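# Screw down all raised hub-cover screws with a screwdriver

## Task

Using the screwdriver (it runs only while its bit is pressed in), drive each screw that sticks up from the hub cover fully flush, then release the screwdriver and pull the gripper away from it.

## Robot and tools

Robot: two arms, left_arm and right_arm, each ending in a parallel gripper. Fingers extend along the gripper's +z axis and close along its y axis. The reported gripper point sits between the finger pads, roughly 1 cm short of the tips. The screwdriver spins only while its bit is being pushed in, so press down on each raised screw until it sits flush. Afterwards open the gripper and back off. Small tugs on a held part or nudges to loose items may happen.

Frames: results use one scene frame with its origin on the tabletop midway between the arms. +z is up, +x points out across the table, and left_arm sits on the +y side. The names left and right refer to arms, not to image sides. Printed hand positions can be off, more so when the arm is reaching far.

The 14-number row: every move-type argument is a single flat list covering both arms, always 14 numbers in [-1, 1] even if one arm is idle. Order: dx, dy, dz, rx, ry, rz, opening for left_arm, then the same seven for right_arm. dx to rz are an offset, not a pose: the target is measured from the gripper's own pose at the start of the action, expressed in that gripper's own axes. A value of 1.0 equals 0.6 m of translation or 180 degrees of rotation; rx, ry, rz form one rotation vector. The opening is absolute, not an offset: +1 is fully open (0.094 m) and -1 is closed.

execute_actions(actions): a list of actions run in sequence. Each action holds up to 15 rows, one per control step of 1/30 s, covering 15 steps; if fewer rows are given, the last one repeats. Every row is an offset from the action's start pose, not from the row before. For the first action of a call, the start pose is the last one a result reported in this scene. An empty list just returns the current state and images.

move(target, speed, blocking): target is one 14-number row as above, offset from the pose shown in this scene's latest result. Each gripper travels in a straight line toward its target; both paths finish together, lasting 0.5 to 10 s, and stop short if 10 s is not enough. Rotation takes the shorter direction. speed is each path's top speed in m/s, 0.002 to 0.5, default 0.25; turning is capped at twice that value in rad/s. Paths do not avoid obstacles or the other arm, and grippers lag, drift, and may exceed the speed, especially near full arm extension. Faster contact and targets set deeper past a surface press harder. Openings are sent at the start. With blocking=false the result comes after 0.5 s while the arm keeps going; then use wait(0) to check, and call wait or stop before sending new moves or actions. The extra move: line reports the ending (done, off_target, moving, held, fault) and limits; held means a check stopped that arm's final step, limits=paced means the sent pose was clipped, limits=held means some steps were blocked and the arm may then surge faster. If only one arm is named, the other finished near its target. Each gripper's distance from its target is also given.

wait(seconds): 0 to 10; arms hold their last command and a running move continues, returning early when it ends. stop(): brakes the running move; it needs room, more at speed; fingers keep moving. zoom_image(camera, region): camera is cam_high, cam_left_wrist or cam_right_wrist (all 504x504); region is [x0, y0, x1, y1] in pixels from the top-left, at most 504 by 504. finished_scene(scene): pass the current scene's number; irreversible, so only call it once every screw is down and the gripper is clear.

Control details: each step the commanded pose is clipped to within 70 mm and 16 degrees of the measured pose, and position wins over orientation when both cannot be met. After an action an arm goes at most to its last clipped pose, so large offsets need further actions. Hand target lines show where the controller is now heading. Arms usually settle 1 cm or more off, mostly low, and zero offsets let them sag; to hold an arm still, send the correction back to its wanted pose in the first call of a reply and zeros afterward, aiming higher if it still droops. Elbows stop just before straight. A pose unreachable line means the clearance check altered or blocked commands for the named arm. Joint limits (rad), base to gripper: waist -2.618 to 3.054, shoulder 0.000 to 3.142, elbow 0.000 to 3.142, wrist pitch -1.571 to 1.571, wrist yaw -1.571 to 1.571, wrist roll -2.094 to 2.094.

Gripping: grip_measured uses the same scale as the commanded opening (the last Joint positions value gives metres); each gripper may read up to about 1 mm off, consistently. To hold the screwdriver, command about 0.03 below grip_measured; less grips lighter. Pad force tops out around 50 to 62 N, lower on thin parts, with a brief spike at first touch.

Cautions: do not knock anything off or out of the work area, do not drop or slam objects, avoid hard pushes, and never let the arms collide or press on each other. The robot keeps holding its last command while you write. Holding loads heats motors: MOTOR HOT appears at 75 °C, at 90 °C that arm halts for 10 seconds, and at 100 °C it goes limp and falls; these are reported as OVER-TEMPERATURE FAULT lines. Torque readings carry offsets, scale errors and noise, and are nonzero in free air. Camera intrinsics are given per camera for locating screws in images.

Each tool is called after "Call:" as name(argument=value, ...), one argument or row to a line, values as JSON.

## Session

Call:
execute_actions(
  actions=[],
)

Scene clock: 0.00 s.
left_arm: end_effector_position=(+0.3467, +0.4813, +0.1214) grip_measured=+1.000 end_effector_quat_wxyz=(-0.458, +0.627, -0.557, +0.295) | right_arm: end_effector_position=(+0.3625, -0.0742, +0.3201) grip_measured=+1.000 end_effector_quat_wxyz=(+0.690, -0.630, +0.210, -0.286)
Joint positions: left_arm=[ 0.649  1.443  0.539  0.448  0.397 -1.228  0.094] | right_arm=[ 0.584  1.504  0.893  0.735 -0.336 -1.601  0.094]
Joint velocities: left_arm=[-0.007  0.022  0.002  0.022  0.007  0.007  0.   ] | right_arm=[-0.002 -0.002  0.007  0.007 -0.022 -0.066  0.   ]
Joint torques (N m, as the arm reports them, + toward a larger angle): no reading
Motor temperatures (°C, as the motors report them): left_arm=[26 26 26 29 25 28] | right_arm=[28 26 28 29 28 27]
Hand target (left_arm): +0.347, +0.482, +0.123; -0.460, +0.624, -0.559, +0.293
Hand target (right_arm): +0.361, -0.075, +0.331; +0.697, -0.622, +0.207, -0.290

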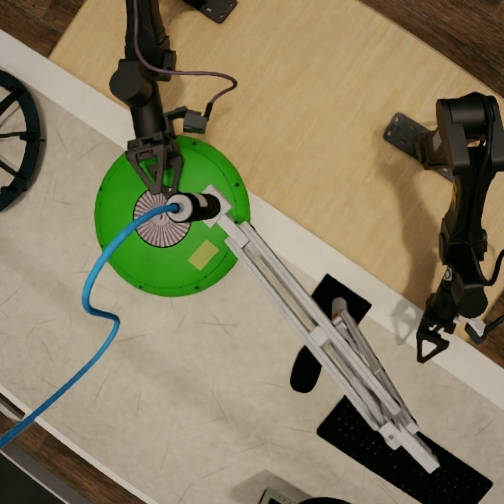

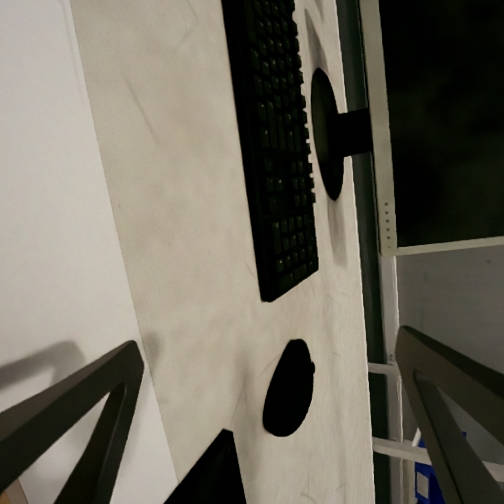

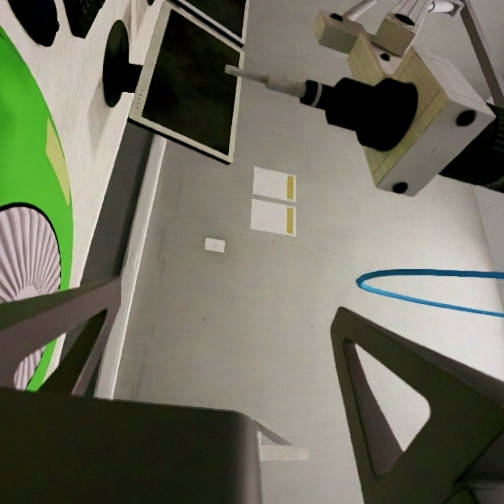

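Call:
zoom_image(
  camera="cam_high",
  region=[80, 120, 270, 310],
)

Region (80, 120, 270, 310) of cam_high's 504x504 image, scaled by 2.653, with more detail than that image has.

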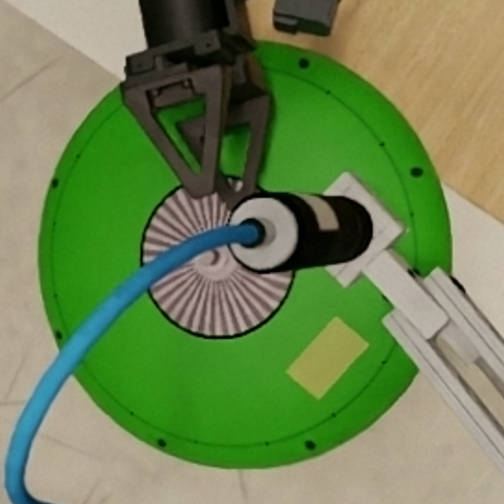

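Call:
move(
  target=[0,0,0,0,0,0,1, -0.1,-0.1,-0.15,0,0,0.5,1],
)

Scene clock: 4.60 s.
left_arm: end_effector_position=(+0.3467, +0.4813, +0.1214) grip_measured=+1.000 end_effector_quat_wxyz=(-0.458, +0.627, -0.557, +0.295) | right_arm: end_effector_position=(+0.2581, -0.1003, +0.3615) grip_measured=+1.000 end_effector_quat_wxyz=(+0.686, -0.304, +0.598, +0.281)
Joint positions: left_arm=[ 0.649  1.443  0.539  0.448  0.397 -1.228  0.094] | right_arm=[ 0.722  1.028  0.755  0.376 -0.203 -0.06   0.094]
Joint velocities: left_arm=[-0.002  0.007 -0.002 -0.051  0.022 -0.037  0.   ] | right_arm=[-0.002  0.007  0.007 -0.051  0.037  0.022  0.   ]
Joint torques (N m, as the arm reports them, + toward a larger angle): left_arm=[-0.04 -4.67  6.22  1.96  0.08 -0.01] | right_arm=[ 0.7  -4.26  6.74  1.1   0.13  0.07]
Motor temperatures (°C, as the motors report them): left_arm=[26 27 27 30 25 28] | right_arm=[28 27 30 30 28 27]
Hand target (left_arm): +0.347, +0.481, +0.121; -0.458, +0.627, -0.557, +0.295
Hand target (right_arm): +0.251, -0.104, +0.368; +0.691, -0.296, +0.594, +0.287
Off the commanded pose (left_arm): 0.000 m, 0 deg.
Off the commanded pose (right_arm): 0.009 m, 1 deg.
move: done

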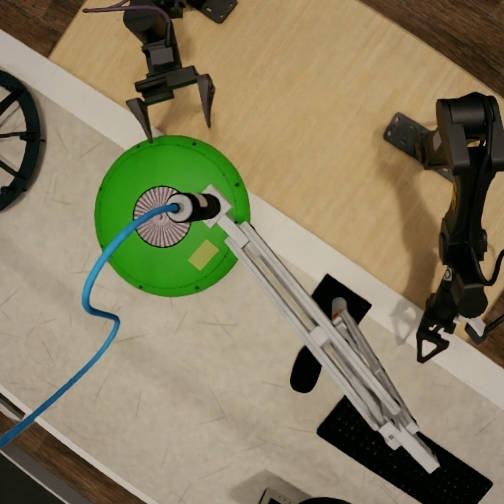

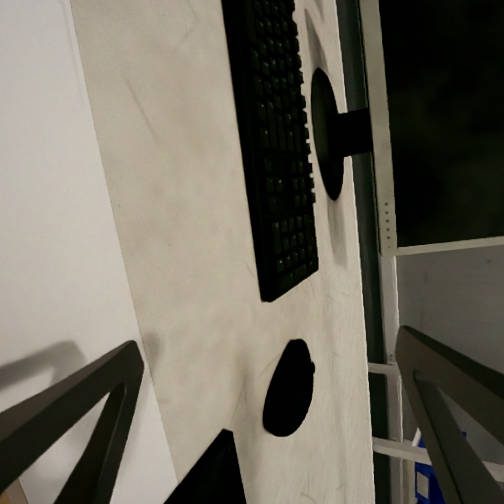

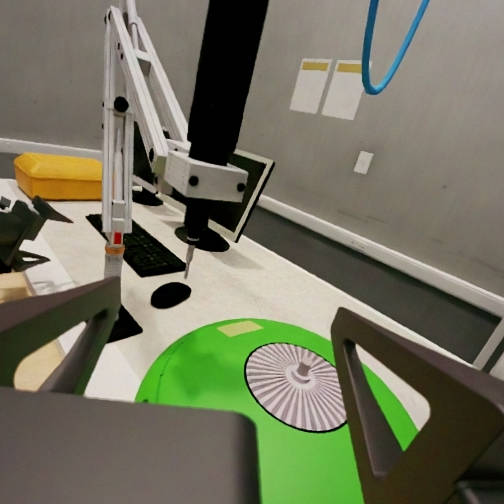

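Call:
move(
  target=[0,0,0,0,0,0,1, -0.15,0.005,0.11,0,0.032,0.026,1],
)

Scene clock: 6.37 s.
left_arm: end_effector_position=(+0.3467, +0.4813, +0.1214) grip_measured=+1.000 end_effector_quat_wxyz=(-0.458, +0.627, -0.557, +0.295) | right_arm: end_effector_position=(+0.2903, -0.0539, +0.4475) grip_measured=+1.000 end_effector_quat_wxyz=(+0.641, -0.298, +0.645, +0.291)
Joint positions: left_arm=[ 0.649  1.443  0.539  0.448  0.397 -1.228  0.094] | right_arm=[ 0.787  1.297  1.368 -0.081 -0.14  -0.008  0.094]
Joint velocities: left_arm=[-0.007 -0.017 -0.002 -0.051 -0.037  0.007  0.   ] | right_arm=[-0.017 -0.002  0.007  0.022 -0.022  0.007  0.   ]
Joint torques (N m, as the arm reports them, + toward a larger angle): left_arm=[-0.04 -4.68  6.2   1.96  0.08 -0.01] | right_arm=[ 0.64 -3.25  9.33  1.17  0.14  0.06]
Motor temperatures (°C, as the motors report them): left_arm=[26 27 27 30 25 28] | right_arm=[28 27 30 30 28 27]
Hand target (left_arm): +0.347, +0.481, +0.121; -0.458, +0.627, -0.557, +0.295
Hand target (right_arm): +0.290, -0.052, +0.456; +0.643, -0.292, +0.643, +0.295
Off the commanded pose (left_arm): 0.000 m, 0 deg.
Off the commanded pose (right_arm): 0.011 m, 1 deg.
move: off_target (right_arm)

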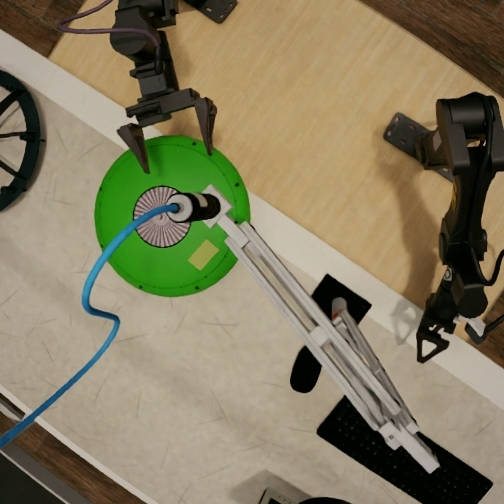

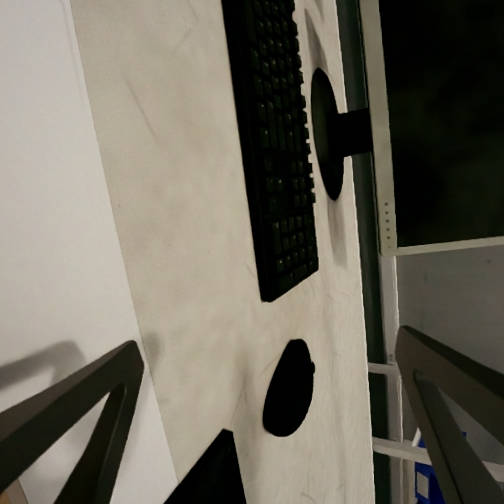

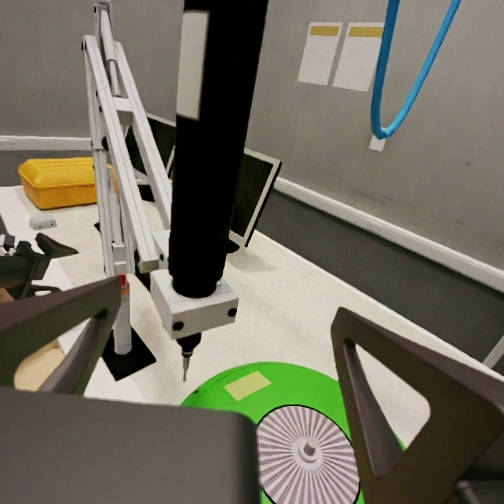

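Call:
move(
  target=[0,0,0,0,0,0,1, -0.02,0.025,0.09,0,0,0,1],
  speed=0.1,
)

Scene clock: 7.53 s.
left_arm: end_effector_position=(+0.3467, +0.4813, +0.1214) grip_measured=+1.000 end_effector_quat_wxyz=(-0.458, +0.627, -0.557, +0.295) | right_arm: end_effector_position=(+0.3158, -0.0055, +0.4481) grip_measured=+1.000 end_effector_quat_wxyz=(+0.634, -0.302, +0.650, +0.290)
Joint positions: left_arm=[ 0.649  1.443  0.539  0.448  0.397 -1.228  0.094] | right_arm=[ 0.847  1.493  1.547 -0.082 -0.083 -0.008  0.094]
Joint velocities: left_arm=[-0.012 -0.007  0.007  0.037 -0.037 -0.007  0.   ] | right_arm=[ 0.002  0.002 -0.002 -0.095  0.007  0.007  0.   ]
Joint torques (N m, as the arm reports them, + toward a larger angle): left_arm=[-0.04 -4.68  6.2   1.96  0.08 -0.02] | right_arm=[ 0.63 -5.05  9.26  1.19  0.13 -0.03]
Motor temperatures (°C, as the motors report them): left_arm=[26 27 27 31 25 28] | right_arm=[28 27 31 30 28 27]
Hand target (left_arm): +0.347, +0.481, +0.121; -0.458, +0.627, -0.557, +0.295
Hand target (right_arm): +0.315, -0.004, +0.458; +0.640, -0.298, +0.645, +0.291
Off the commanded pose (left_arm): 0.000 m, 0 deg.
Off the commanded pose (right_arm): 0.011 m, 1 deg.
move: off_target (right_arm)

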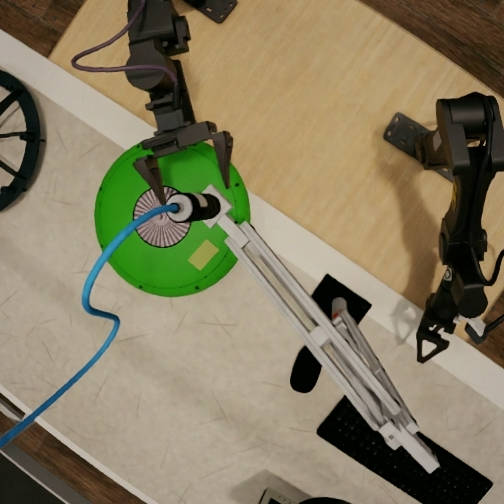

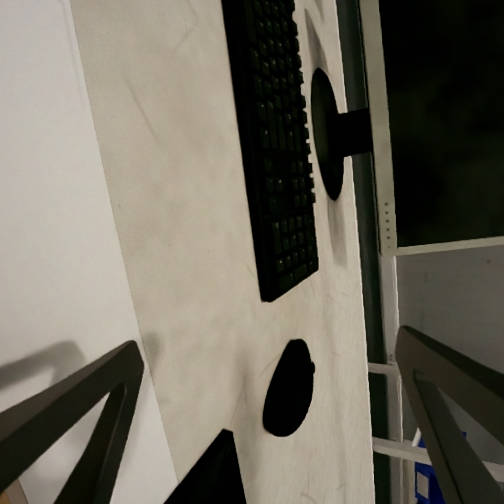

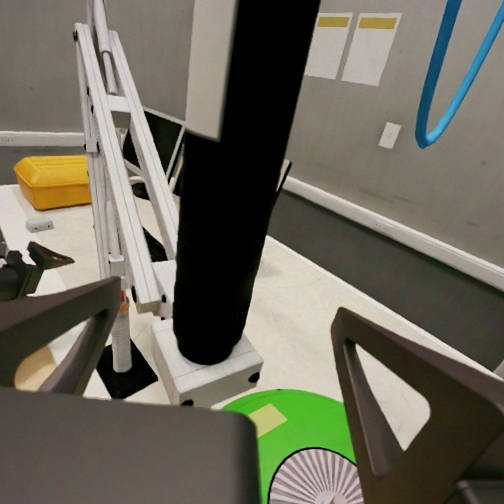

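Call:
move(
  target=[0,0,0,0,0,0,1, -0.018,0.008,0.062,0,-0.005,0,1],
  speed=0.08,
)

Call:
move(
  target=[0,0,0,0,0,0,1, -0.015,0,0,0,0,0,-0.4],
)

Scene clock: 8.80 s.
left_arm: end_effector_position=(+0.3467, +0.4813, +0.1214) grip_measured=+1.000 end_effector_quat_wxyz=(-0.458, +0.627, -0.557, +0.295) | right_arm: end_effector_position=(+0.3387, +0.0239, +0.4463) grip_measured=+1.000 end_effector_quat_wxyz=(+0.632, -0.304, +0.651, +0.291)
Joint positions: left_arm=[ 0.649  1.443  0.539  0.448  0.397 -1.228  0.094] | right_arm=[ 0.859  1.632  1.682 -0.083 -0.075 -0.008  0.094]
Joint velocities: left_arm=[-0.007  0.002  0.007 -0.022  0.066  0.022  0.   ] | right_arm=[-0.002 -0.012  0.012 -0.037 -0.007 -0.051  0.   ]
Joint torques (N m, as the arm reports them, + toward a larger angle): left_arm=[-0.06 -4.68  6.21  1.96  0.07 -0.01] | right_arm=[ 0.62 -6.34  9.2   1.2   0.14 -0.02]
Motor temperatures (°C, as the motors report them): left_arm=[26 27 27 31 25 28] | right_arm=[28 27 31 31 28 27]
Hand target (left_arm): +0.347, +0.481, +0.121; -0.458, +0.627, -0.557, +0.295
Hand target (right_arm): +0.337, +0.026, +0.457; +0.639, -0.300, +0.645, +0.293
Off the commanded pose (left_arm): 0.000 m, 0 deg.
Off the commanded pose (right_arm): 0.012 m, 1 deg.
move: off_target (right_arm)

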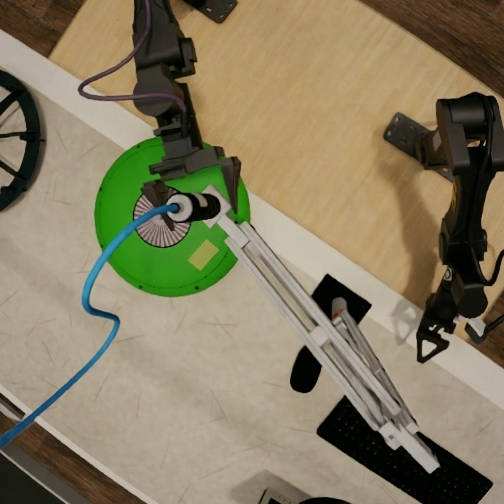

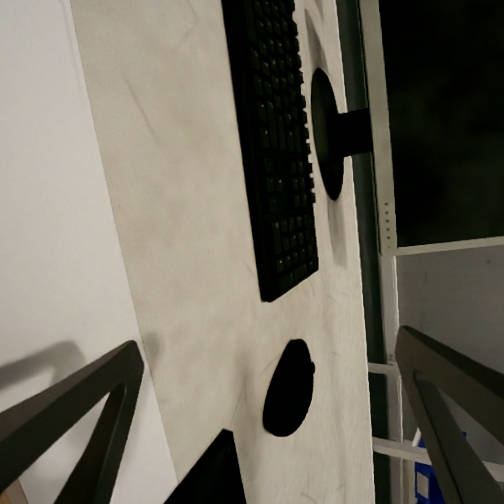

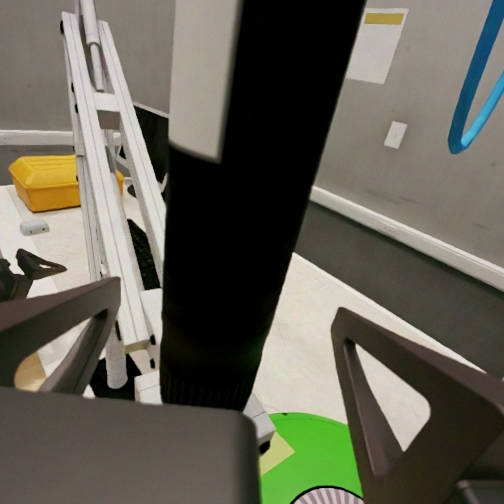

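Scene clock: 9.53 s.
left_arm: end_effector_position=(+0.3467, +0.4813, +0.1214) grip_measured=+1.000 end_effector_quat_wxyz=(-0.458, +0.627, -0.557, +0.295) | right_arm: end_effector_position=(+0.3347, +0.0256, +0.4499) grip_measured=-0.229 end_effector_quat_wxyz=(+0.629, -0.310, +0.649, +0.293)
Joint positions: left_arm=[ 0.649  1.443  0.539  0.448  0.397 -1.228  0.094] | right_arm=[ 0.863  1.632  1.7   -0.104 -0.085 -0.013  0.036]
Joint velocities: left_arm=[-0.007  0.002  0.007  0.066 -0.051  0.095  0.   ] | right_arm=[ 0.002 -0.002  0.012 -0.022 -0.051 -0.022  0.001]
Joint torques (N m, as the arm reports them, + toward a larger angle): left_arm=[-0.05 -4.68  6.2   1.96  0.08 -0.01] | right_arm=[-0.37 -5.93  9.18  1.1   0.12  0.01]
Motor temperatures (°C, as the motors report them): left_arm=[26 27 28 31 25 28] | right_arm=[28 27 32 31 28 27]
Hand target (left_arm): +0.347, +0.481, +0.121; -0.458, +0.627, -0.557, +0.295
Hand target (right_arm): +0.339, +0.024, +0.455; +0.632, -0.304, +0.651, +0.291
Off the commanded pose (left_arm): 0.000 m, 0 deg.
Off the commanded pose (right_arm): 0.007 m, 1 deg.
move: done

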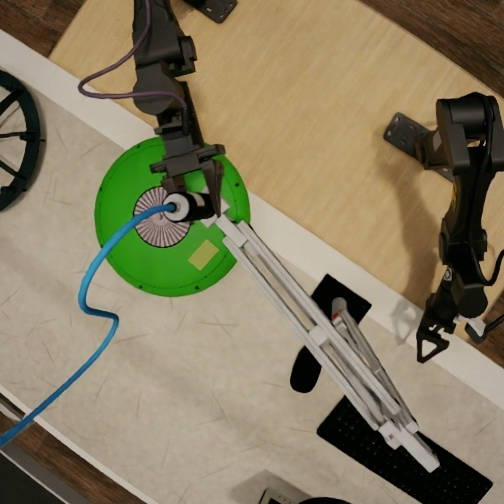

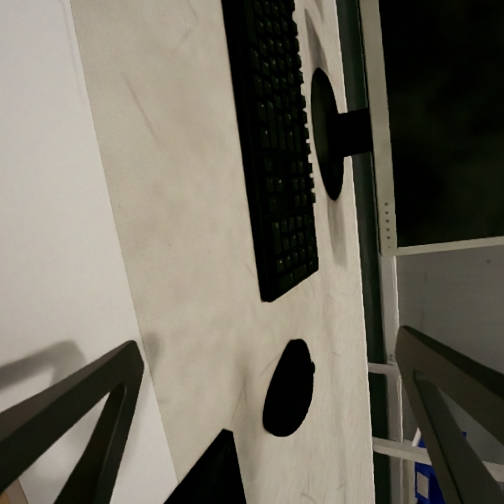

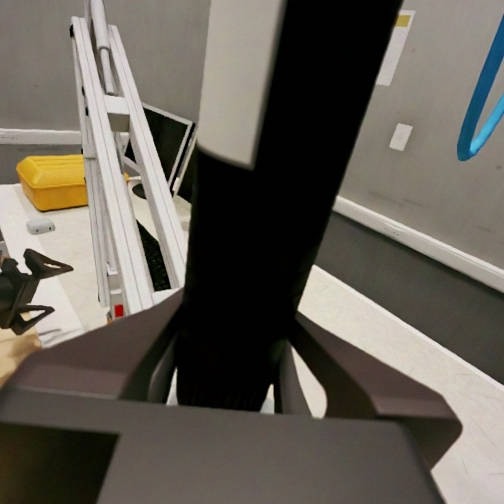

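Call:
move(
  target=[0.348,-0.12,-0.38,0.402,0.174,0.465,-1, -0.008,0,0,0,0,0,-0.3],
  speed=0.3,
)

Scene clock: 13.80 s.
left_arm: end_effector_position=(+0.2220, +0.2218, +0.2318) grip_measured=-0.992 end_effector_quat_wxyz=(+0.619, +0.290, +0.647, -0.337) | right_arm: end_effector_position=(+0.3347, +0.0256, +0.4498) grip_measured=-0.229 end_effector_quat_wxyz=(+0.629, -0.310, +0.649, +0.293)
Joint positions: left_arm=[ 0.601  0.987  0.145  1.394  1.583 -0.629  0.   ] | right_arm=[ 0.863  1.632  1.7   -0.105 -0.085 -0.013  0.036]
Joint velocities: left_arm=[ 0.002 -0.007 -0.002 -0.051 -0.007 -0.051 -0.   ] | right_arm=[-0.007  0.002 -0.012  0.037 -0.022 -0.022 -0.   ]
Joint torques (N m, as the arm reports them, + toward a larger angle): left_arm=[-0.75 -1.85  7.76  0.99 -0.23  0.04] | right_arm=[-0.03 -6.31  8.82  1.06  0.02 -0.04]
Motor temperatures (°C, as the motors report them): left_arm=[26 27 28 32 25 28] | right_arm=[28 28 32 31 28 27]
Hand target (left_arm): +0.221, +0.219, +0.242; +0.627, +0.316, +0.636, -0.320
Hand target (right_arm): +0.335, +0.026, +0.455; +0.630, -0.310, +0.649, +0.293
Off the commanded pose (left_arm): 0.018 m, 4 deg.
Off the commanded pose (right_arm): 0.005 m, 0 deg.
joint sent to its limit (left arm) — the command would take joint 5 (wrist yaw) past its upper limit, so that joint was sent only as far as its limit.
move: off_target (left_arm)

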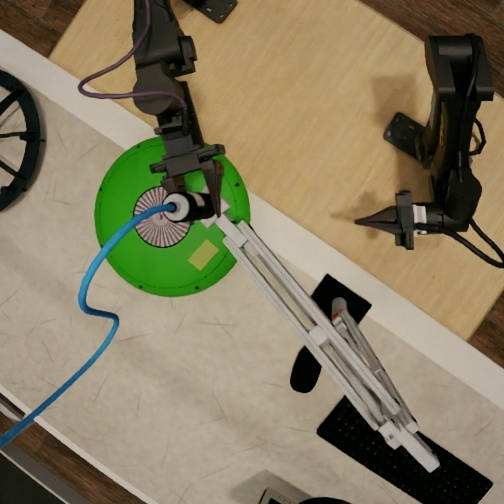

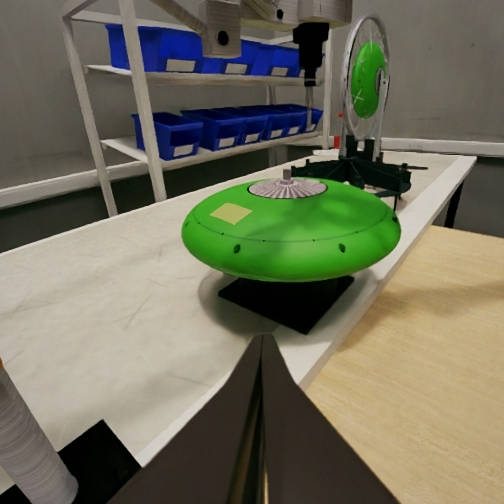

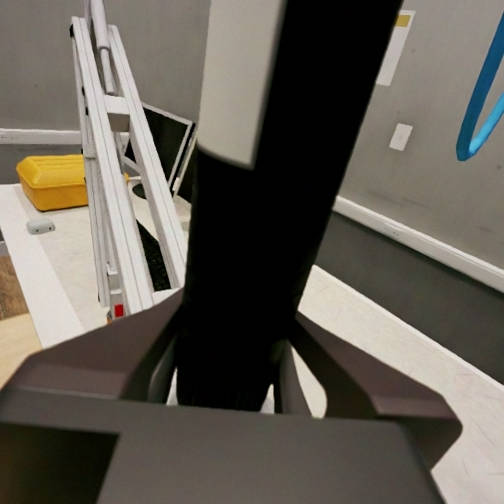

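Call:
zoom_image(
  camera="cam_left_wrist",
  region=[170, 100, 410, 300],
)

Call:
zoom_image(
  camera="cam_high",
  region=[85, 180, 225, 305],
)

Region (170, 100, 410, 300) of cam_left_wrist's 504x504 image, scaled by 2.100, with more detail than that image has.

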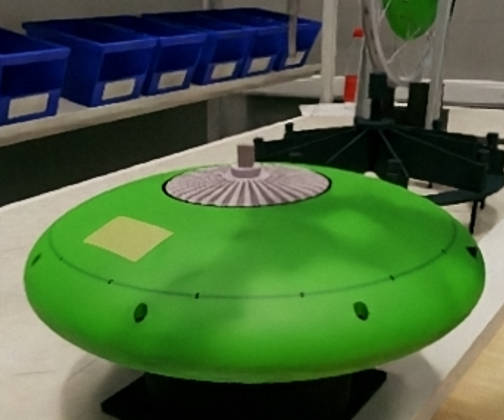

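Region (85, 180, 225, 305) of cam_high's 504x504 image, scaled by 3.600, with more detail than that image has; it fills the top 450 rows of this view, and the rest is white.

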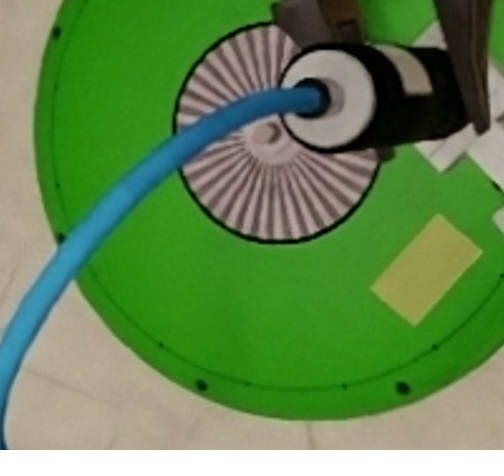

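Call:
move(
  target=[-0.16,-0.03,0.13,0,0.08,0,-1, -0.008,0,0,0,0,0,-0.3],
  speed=0.2,
)

Call:
zoom_image(
  camera="cam_left_wrist",
  region=[100, 60, 450, 340],
)

Scene clock: 16.90 s.
left_arm: end_effector_position=(+0.2609, +0.1538, +0.3241) grip_measured=-0.992 end_effector_quat_wxyz=(+0.538, +0.326, +0.719, -0.295) | right_arm: end_effector_position=(+0.3347, +0.0256, +0.4498) grip_measured=-0.229 end_effector_quat_wxyz=(+0.629, -0.310, +0.649, +0.293)
Joint positions: left_arm=[ 0.04   0.883  0.952 -0.526  0.978  0.312  0.   ] | right_arm=[ 0.863  1.632  1.7   -0.105 -0.085 -0.013  0.036]
Joint velocities: left_arm=[-0.017 -0.007  0.012  0.051 -0.081 -0.066 -0.   ] | right_arm=[ 0.012 -0.002 -0.002 -0.007  0.022  0.007  0.001]
Joint torques (N m, as the arm reports them, + toward a larger angle): left_arm=[-0.78  0.81  9.05  1.43  0.17  0.07] | right_arm=[-0.02 -6.29  8.84  1.07  0.02 -0.04]
Motor temperatures (°C, as the motors report them): left_arm=[26 27 28 32 25 28] | right_arm=[28 28 33 32 28 27]
Hand target (left_arm): +0.261, +0.151, +0.327; +0.533, +0.330, +0.720, -0.296
Hand target (right_arm): +0.335, +0.026, +0.455; +0.629, -0.310, +0.649, +0.293
Off the commanded pose (left_arm): 0.004 m, 1 deg.
Off the commanded pose (right_arm): 0.005 m, 0 deg.
move: done; limits=paced

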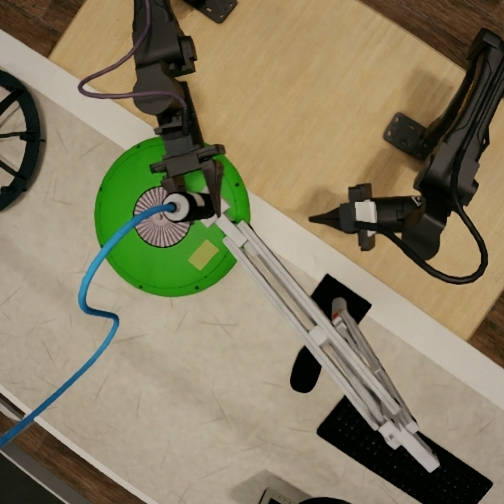

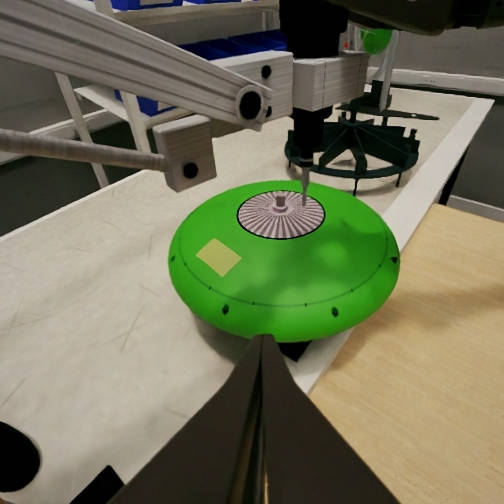

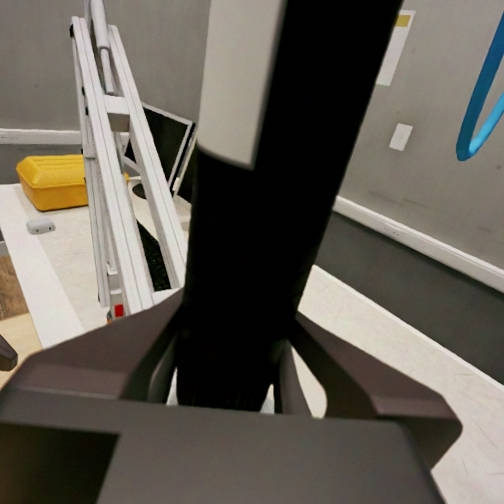

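Region (100, 60, 450, 340) of cam_left_wrist's 504x504 image, scaled by 1.440, with more detail than that image has; it fills the top 403 rows of this view, and the rest is white.

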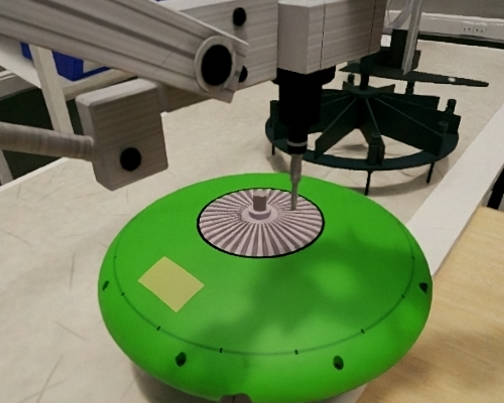

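Call:
move(
  target=[0.13,-0.16,0.03,0,-0.04,0,-1, 0.09,-0.147,-0.245,0,0,0,-0.3],
  speed=0.12,
)

Scene clock: 19.67 s.
left_arm: end_effector_position=(+0.1854, +0.0910, +0.2464) grip_measured=-0.992 end_effector_quat_wxyz=(+0.574, +0.317, +0.690, -0.305) | right_arm: end_effector_position=(+0.3092, -0.1387, +0.4008) grip_measured=-0.229 end_effector_quat_wxyz=(+0.628, -0.319, +0.647, +0.294)
Joint positions: left_arm=[-0.597  0.389  0.417 -0.195  0.378  0.004  0.   ] | right_arm=[ 0.426  1.165  1.124 -0.006 -0.536 -0.044  0.036]
Joint velocities: left_arm=[-0.007  0.002  0.002 -0.081  0.051 -0.007 -0.   ] | right_arm=[ 0.007  0.002 -0.002  0.066 -0.051 -0.037  0.   ]
Joint torques (N m, as the arm reports them, + toward a larger angle): left_arm=[-0.75 -0.2   5.41  2.09 -0.08 -0.05] | right_arm=[-0.91 -4.76  6.15  1.02  0.01  0.01]
Motor temperatures (°C, as the motors report them): left_arm=[26 27 28 32 25 28] | right_arm=[28 29 33 32 28 27]
Hand target (left_arm): +0.182, +0.092, +0.245; +0.579, +0.315, +0.686, -0.308
Hand target (right_arm): +0.305, -0.145, +0.403; +0.630, -0.313, +0.649, +0.291
Off the commanded pose (left_arm): 0.008 m, 2 deg.
Off the commanded pose (right_arm): 0.007 m, 1 deg.
move: done

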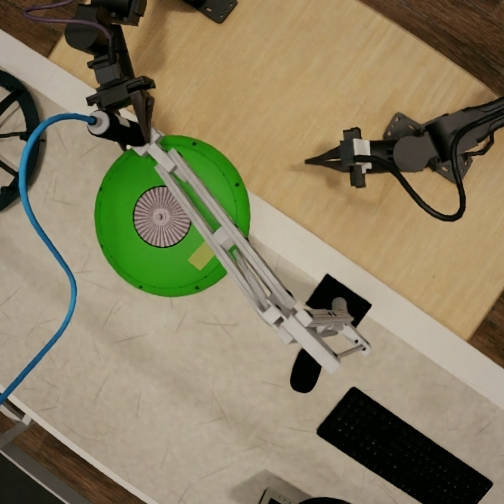

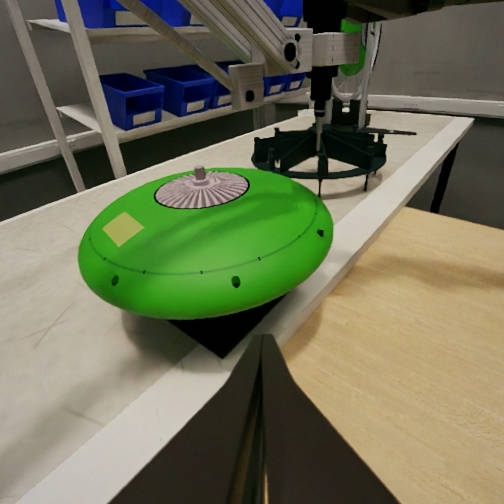

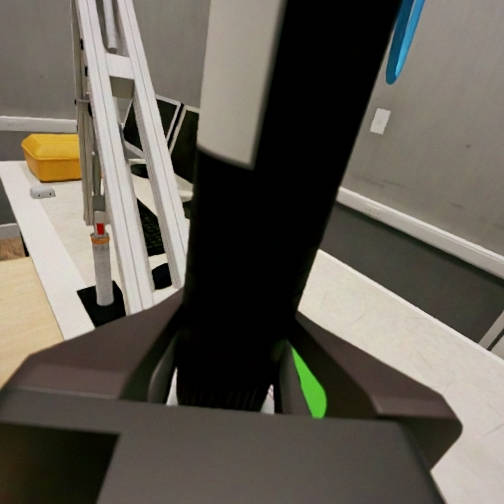

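Call:
move(
  target=[0,0,0,0,0,0,-1, 0.05,0.08,0.025,0,0,0,-0.3],
  speed=0.08,
)

Call:
zoom_image(
  camera="cam_high",
  region=[100, 90, 260, 220],
)

Call:
zoom_image(
  camera="cam_left_wrist",
  region=[240, 120, 400, 280],
)

Scene clock: 21.00 s.
left_arm: end_effector_position=(+0.1857, +0.0913, +0.2464) grip_measured=-0.992 end_effector_quat_wxyz=(+0.575, +0.316, +0.691, -0.304) | right_arm: end_effector_position=(+0.2975, -0.0993, +0.3645) grip_measured=-0.229 end_effector_quat_wxyz=(+0.629, -0.307, +0.656, +0.281)
Joint positions: left_arm=[-0.597  0.389  0.417 -0.195  0.375  0.004  0.   ] | right_arm=[ 0.625  1.165  0.987  0.126 -0.299 -0.032  0.036]
Joint velocities: left_arm=[ 0.007  0.002 -0.007 -0.051  0.066 -0.037 -0.   ] | right_arm=[-0.002  0.017 -0.017  0.081 -0.037 -0.051 -0.   ]
Joint torques (N m, as the arm reports them, + toward a larger angle): left_arm=[-0.04  2.    7.03  2.04  0.05 -0.01] | right_arm=[ 1.16 -5.89  6.21  1.03 -0.23 -0.02]
Motor temperatures (°C, as the motors report them): left_arm=[26 27 29 32 25 28] | right_arm=[28 29 33 32 28 27]
Hand target (left_arm): +0.185, +0.091, +0.246; +0.574, +0.317, +0.690, -0.305
Hand target (right_arm): +0.281, -0.097, +0.370; +0.628, -0.317, +0.647, +0.295
Off the commanded pose (left_arm): 0.000 m, 0 deg.
Off the commanded pose (right_arm): 0.017 m, 2 deg.
move: off_target (right_arm)

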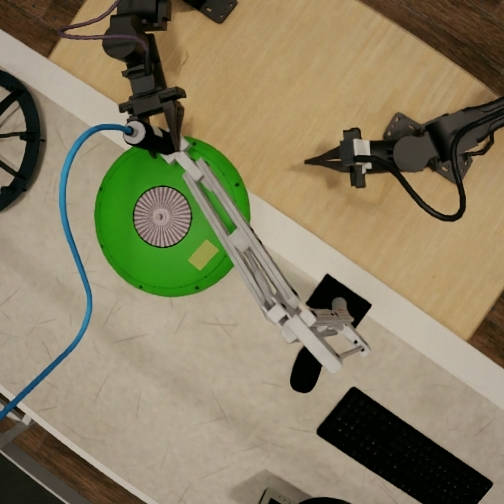

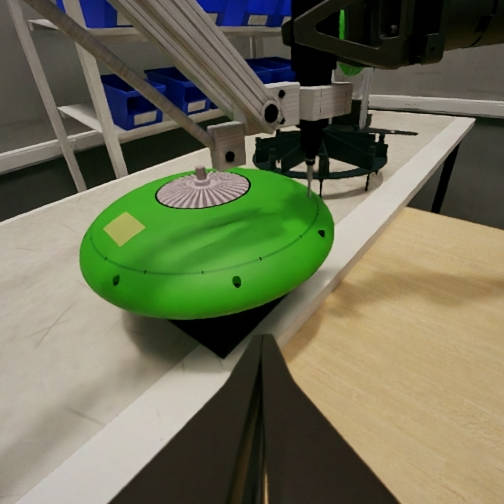

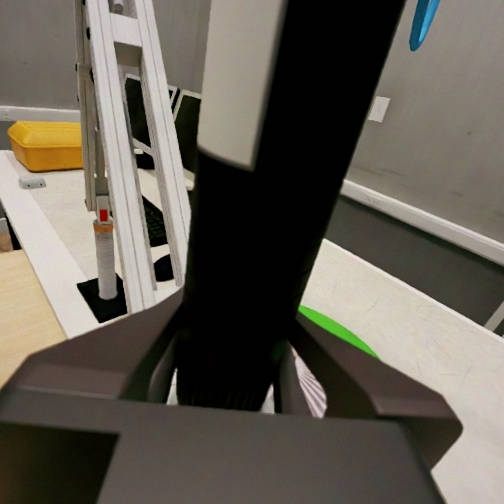

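Region (100, 90, 260, 220) of cam_high's 504x504 image, scaled by 3.150, with more detail than that image has; it fills the top 410 rows of this view, and the rest is white.

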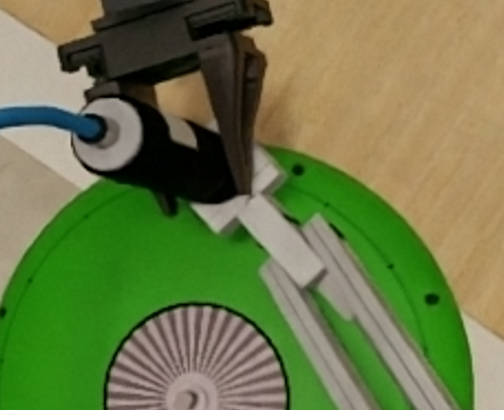

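Region (240, 120, 400, 280) of cam_left_wrist's 504x504 image, scaled by 3.150, with more detail than that image has.

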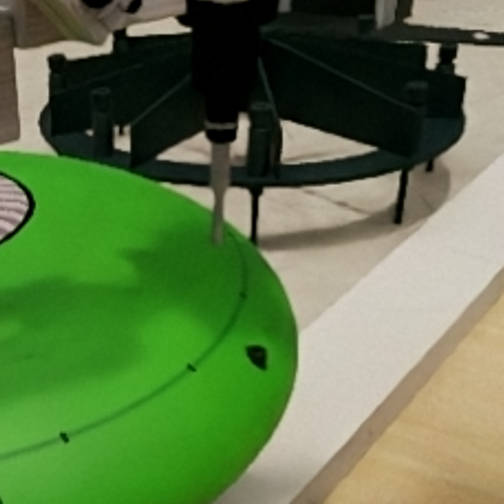

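Call:
move(
  target=[0,0,0.08,0,0,0,-1, 0,0.048,-0.03,0,0,0,-0.3],
  speed=0.05,
)

Call:
zoom_image(
  camera="cam_high",
  region=[100, 90, 260, 220],
)

Call:
zoom_image(
  camera="cam_left_wrist",
  region=[250, 120, 410, 280],
)

Scene clock: 23.00 s.
left_arm: end_effector_position=(+0.2141, +0.0570, +0.2445) grip_measured=-0.992 end_effector_quat_wxyz=(+0.581, +0.319, +0.686, -0.301) | right_arm: end_effector_position=(+0.2793, -0.0965, +0.3656) grip_measured=-0.229 end_effector_quat_wxyz=(+0.638, -0.290, +0.661, +0.269)
Joint positions: left_arm=[-0.715  0.643  0.417  0.077  0.256 -0.005  0.   ] | right_arm=[ 0.713  1.103  0.949  0.111 -0.167 -0.022  0.036]
Joint velocities: left_arm=[-0.002  0.012 -0.007 -0.081 -0.037 -0.022  0.   ] | right_arm=[ 0.027 -0.002 -0.007 -0.022  0.007  0.037 -0.   ]
Joint torques (N m, as the arm reports them, + toward a larger angle): left_arm=[-0.79  1.56  6.85  2.14 -0.09 -0.1 ] | right_arm=[ 1.23 -4.9   6.34  0.95 -0.28 -0.07]
Motor temperatures (°C, as the motors report them): left_arm=[26 27 29 33 25 28] | right_arm=[28 29 33 32 28 27]
Hand target (left_arm): +0.214, +0.055, +0.239; +0.575, +0.318, +0.691, -0.303
Hand target (right_arm): +0.264, -0.094, +0.366; +0.630, -0.306, +0.656, +0.282
Off the commanded pose (left_arm): 0.006 m, 1 deg.
Off the commanded pose (right_arm): 0.016 m, 3 deg.
move: off_target (right_arm)

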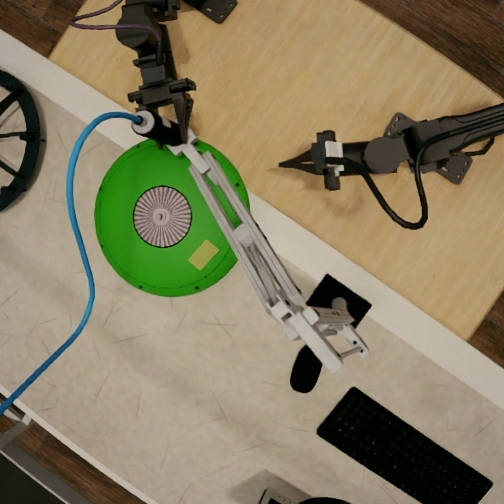

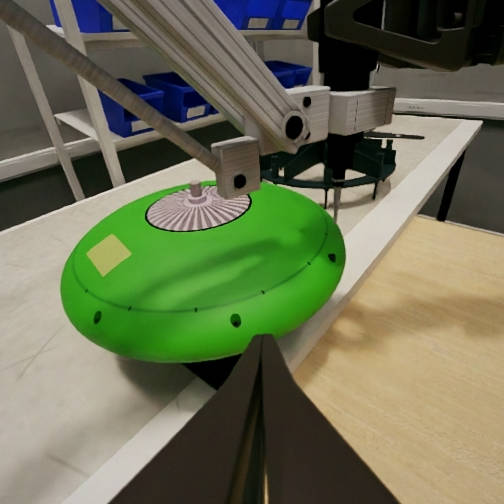

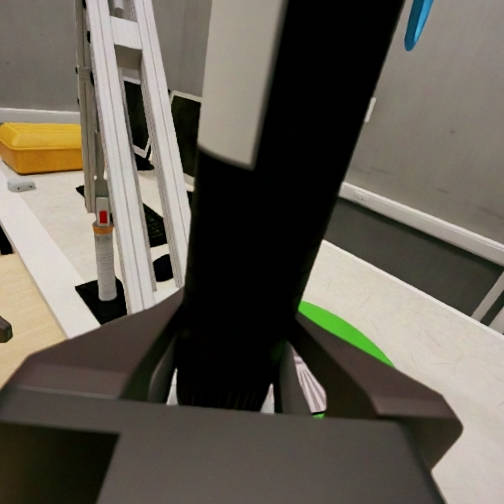

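Region (100, 90, 260, 220) of cam_high's 504x504 image, scaled by 3.150, with more detail than that image has; it fills the top 410 rows of this view, and the rest is white.

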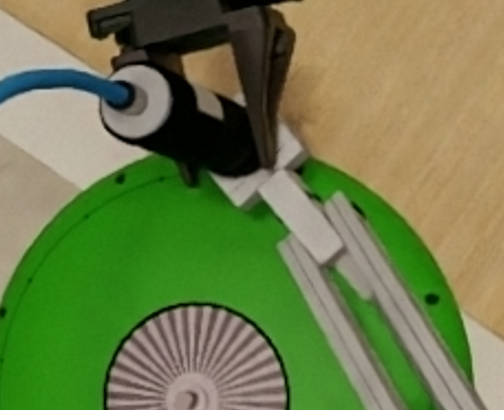

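Region (250, 120, 410, 280) of cam_left_wrist's 504x504 image, scaled by 3.150, with more detail than that image has.

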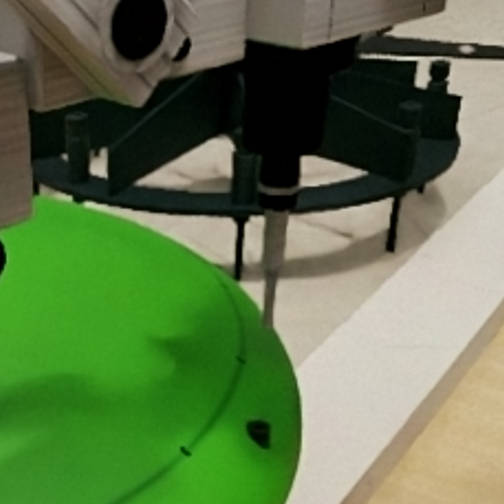

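Call:
move(
  target=[0,0,0,0,0,0,-1, 0.035,0,0,0,0,0,-0.3],
  speed=0.03,
)

Call:
zoom_image(
  camera="cam_high",
  region=[100, 90, 260, 220],
)

Call:
zoom_image(
  camera="cam_left_wrist",
  region=[250, 120, 410, 280],
)

Scene clock: 24.27 s.
left_arm: end_effector_position=(+0.2142, +0.0570, +0.2447) grip_measured=-0.992 end_effector_quat_wxyz=(+0.581, +0.318, +0.686, -0.301) | right_arm: end_effector_position=(+0.2803, -0.0962, +0.3465) grip_measured=-0.229 end_effector_quat_wxyz=(+0.639, -0.289, +0.661, +0.269)
Joint positions: left_arm=[-0.715  0.643  0.417  0.077  0.255 -0.005  0.   ] | right_arm=[ 0.713  1.103  0.871  0.191 -0.164 -0.02   0.036]
Joint velocities: left_arm=[ 0.007  0.002 -0.012 -0.051  0.007  0.066 -0.   ] | right_arm=[-0.012  0.002 -0.012 -0.022 -0.022 -0.095  0.   ]
Joint torques (N m, as the arm reports them, + toward a larger angle): left_arm=[-0.05  0.55  7.39  2.06  0.02 -0.01] | right_arm=[-0.05 -3.29  6.33  1.22 -0.01 -0.06]
Motor temperatures (°C, as the motors report them): left_arm=[26 27 29 33 25 28] | right_arm=[28 29 33 32 28 27]
Hand target (left_arm): +0.214, +0.057, +0.244; +0.581, +0.319, +0.686, -0.301
Hand target (right_arm): +0.279, -0.097, +0.345; +0.638, -0.290, +0.661, +0.269
Off the commanded pose (left_arm): 0.000 m, 0 deg.
Off the commanded pose (right_arm): 0.003 m, 0 deg.
move: done

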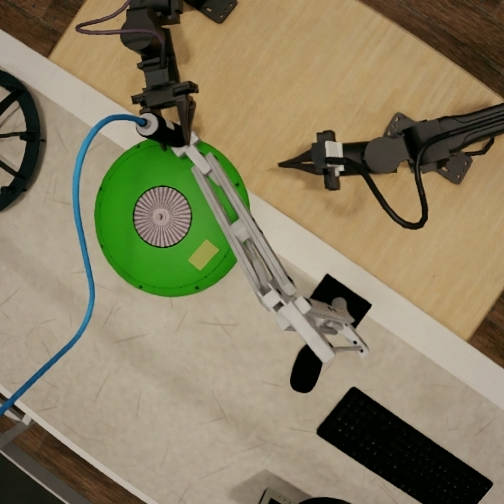

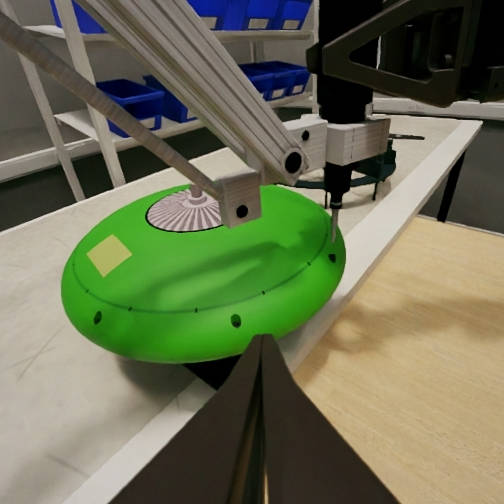

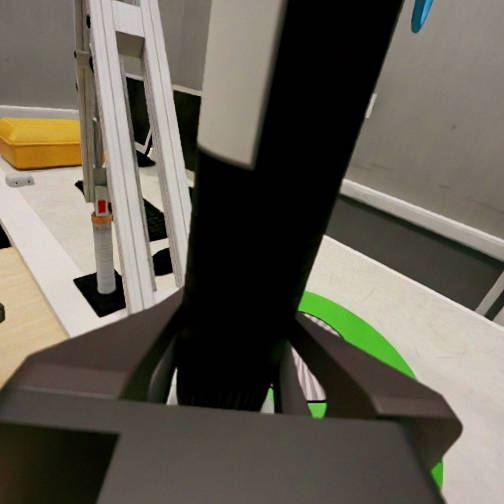

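Region (100, 90, 260, 220) of cam_high's 504x504 image, scaled by 3.150, with more detail than that image has; it fills the top 410 rows of this view, and the rest is white.

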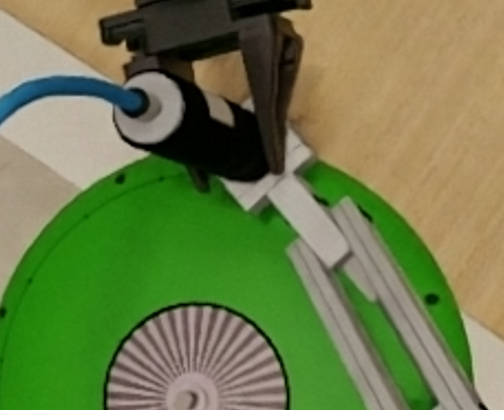

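Region (250, 120, 410, 280) of cam_left_wrist's 504x504 image, scaled by 3.150, with more detail than that image has.

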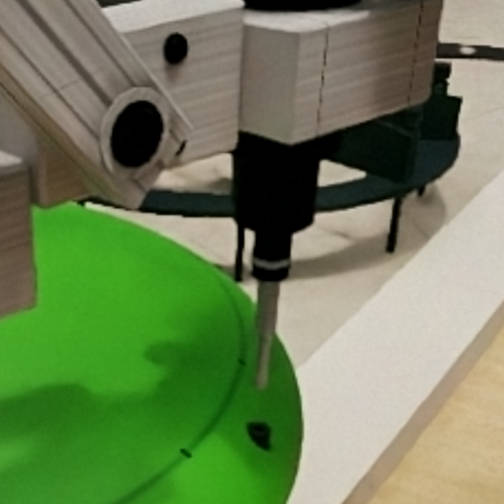

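Call:
move(
  target=[0,-0.13,0,0,0,0,-1, 0,0,0,0,0,0,-0.3],
  speed=0.15,
)

Call:
zoom_image(
  camera="cam_left_wrist",
  region=[170, 140, 330, 300],
)

Scene clock: 25.80 s.
left_arm: end_effector_position=(+0.1533, +0.0107, +0.2430) grip_measured=-0.992 end_effector_quat_wxyz=(+0.584, +0.327, +0.683, -0.293) | right_arm: end_effector_position=(+0.2803, -0.0962, +0.3465) grip_measured=-0.229 end_effector_quat_wxyz=(+0.639, -0.289, +0.661, +0.269)
Joint positions: left_arm=[-1.308  0.655  0.417  0.083 -0.332 -0.068  0.   ] | right_arm=[ 0.713  1.103  0.871  0.191 -0.164 -0.02   0.036]
Joint velocities: left_arm=[ 0.007 -0.007 -0.007  0.022 -0.037 -0.007  0.   ] | right_arm=[-0.012  0.012  0.002 -0.022  0.022  0.022  0.   ]
Joint torques (N m, as the arm reports them, + toward a larger angle): left_arm=[-0.75  1.6   8.34  2.07 -0.14 -0.12] | right_arm=[-0.04 -2.76  7.09  1.22  0.01 -0.04]
Motor temperatures (°C, as the motors report them): left_arm=[26 27 29 33 25 28] | right_arm=[28 28 33 32 28 27]
Hand target (left_arm): +0.153, +0.008, +0.246; +0.584, +0.324, +0.683, -0.295
Hand target (right_arm): +0.280, -0.096, +0.347; +0.639, -0.289, +0.661, +0.269
Off the commanded pose (left_arm): 0.005 m, 1 deg.
Off the commanded pose (right_arm): 0.000 m, 0 deg.
move: done

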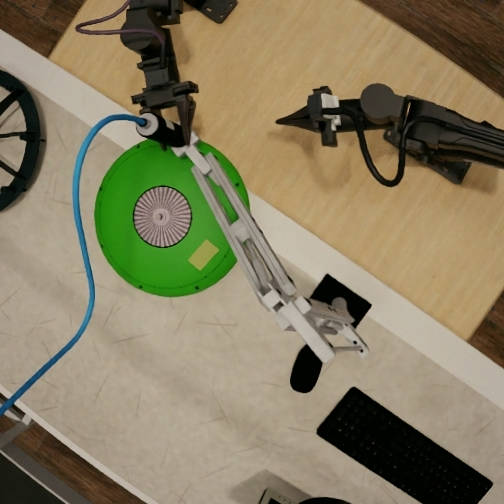

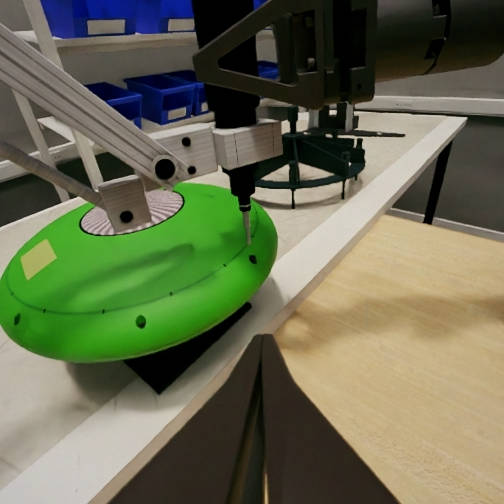

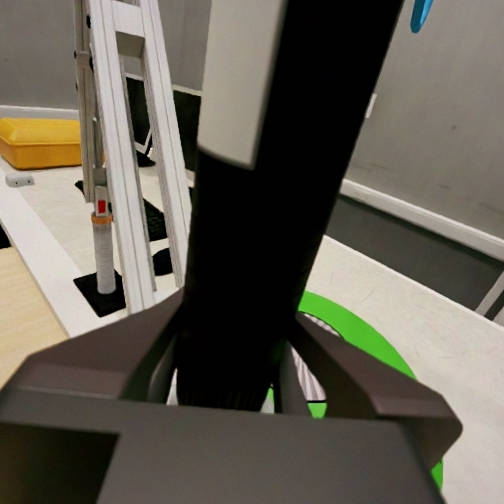

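Region (170, 140, 330, 300) of cam_left_wrist's 504x504 image, scaled by 3.150, with more detail than that image has.

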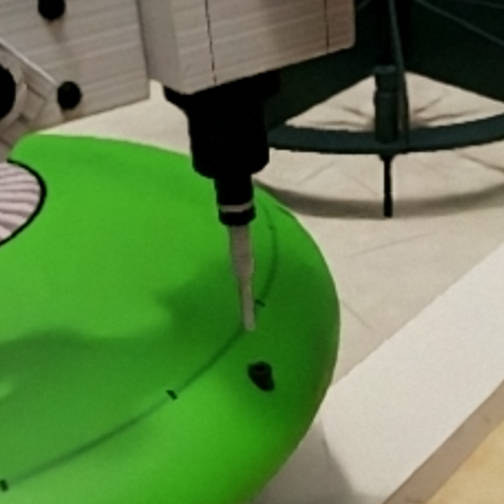

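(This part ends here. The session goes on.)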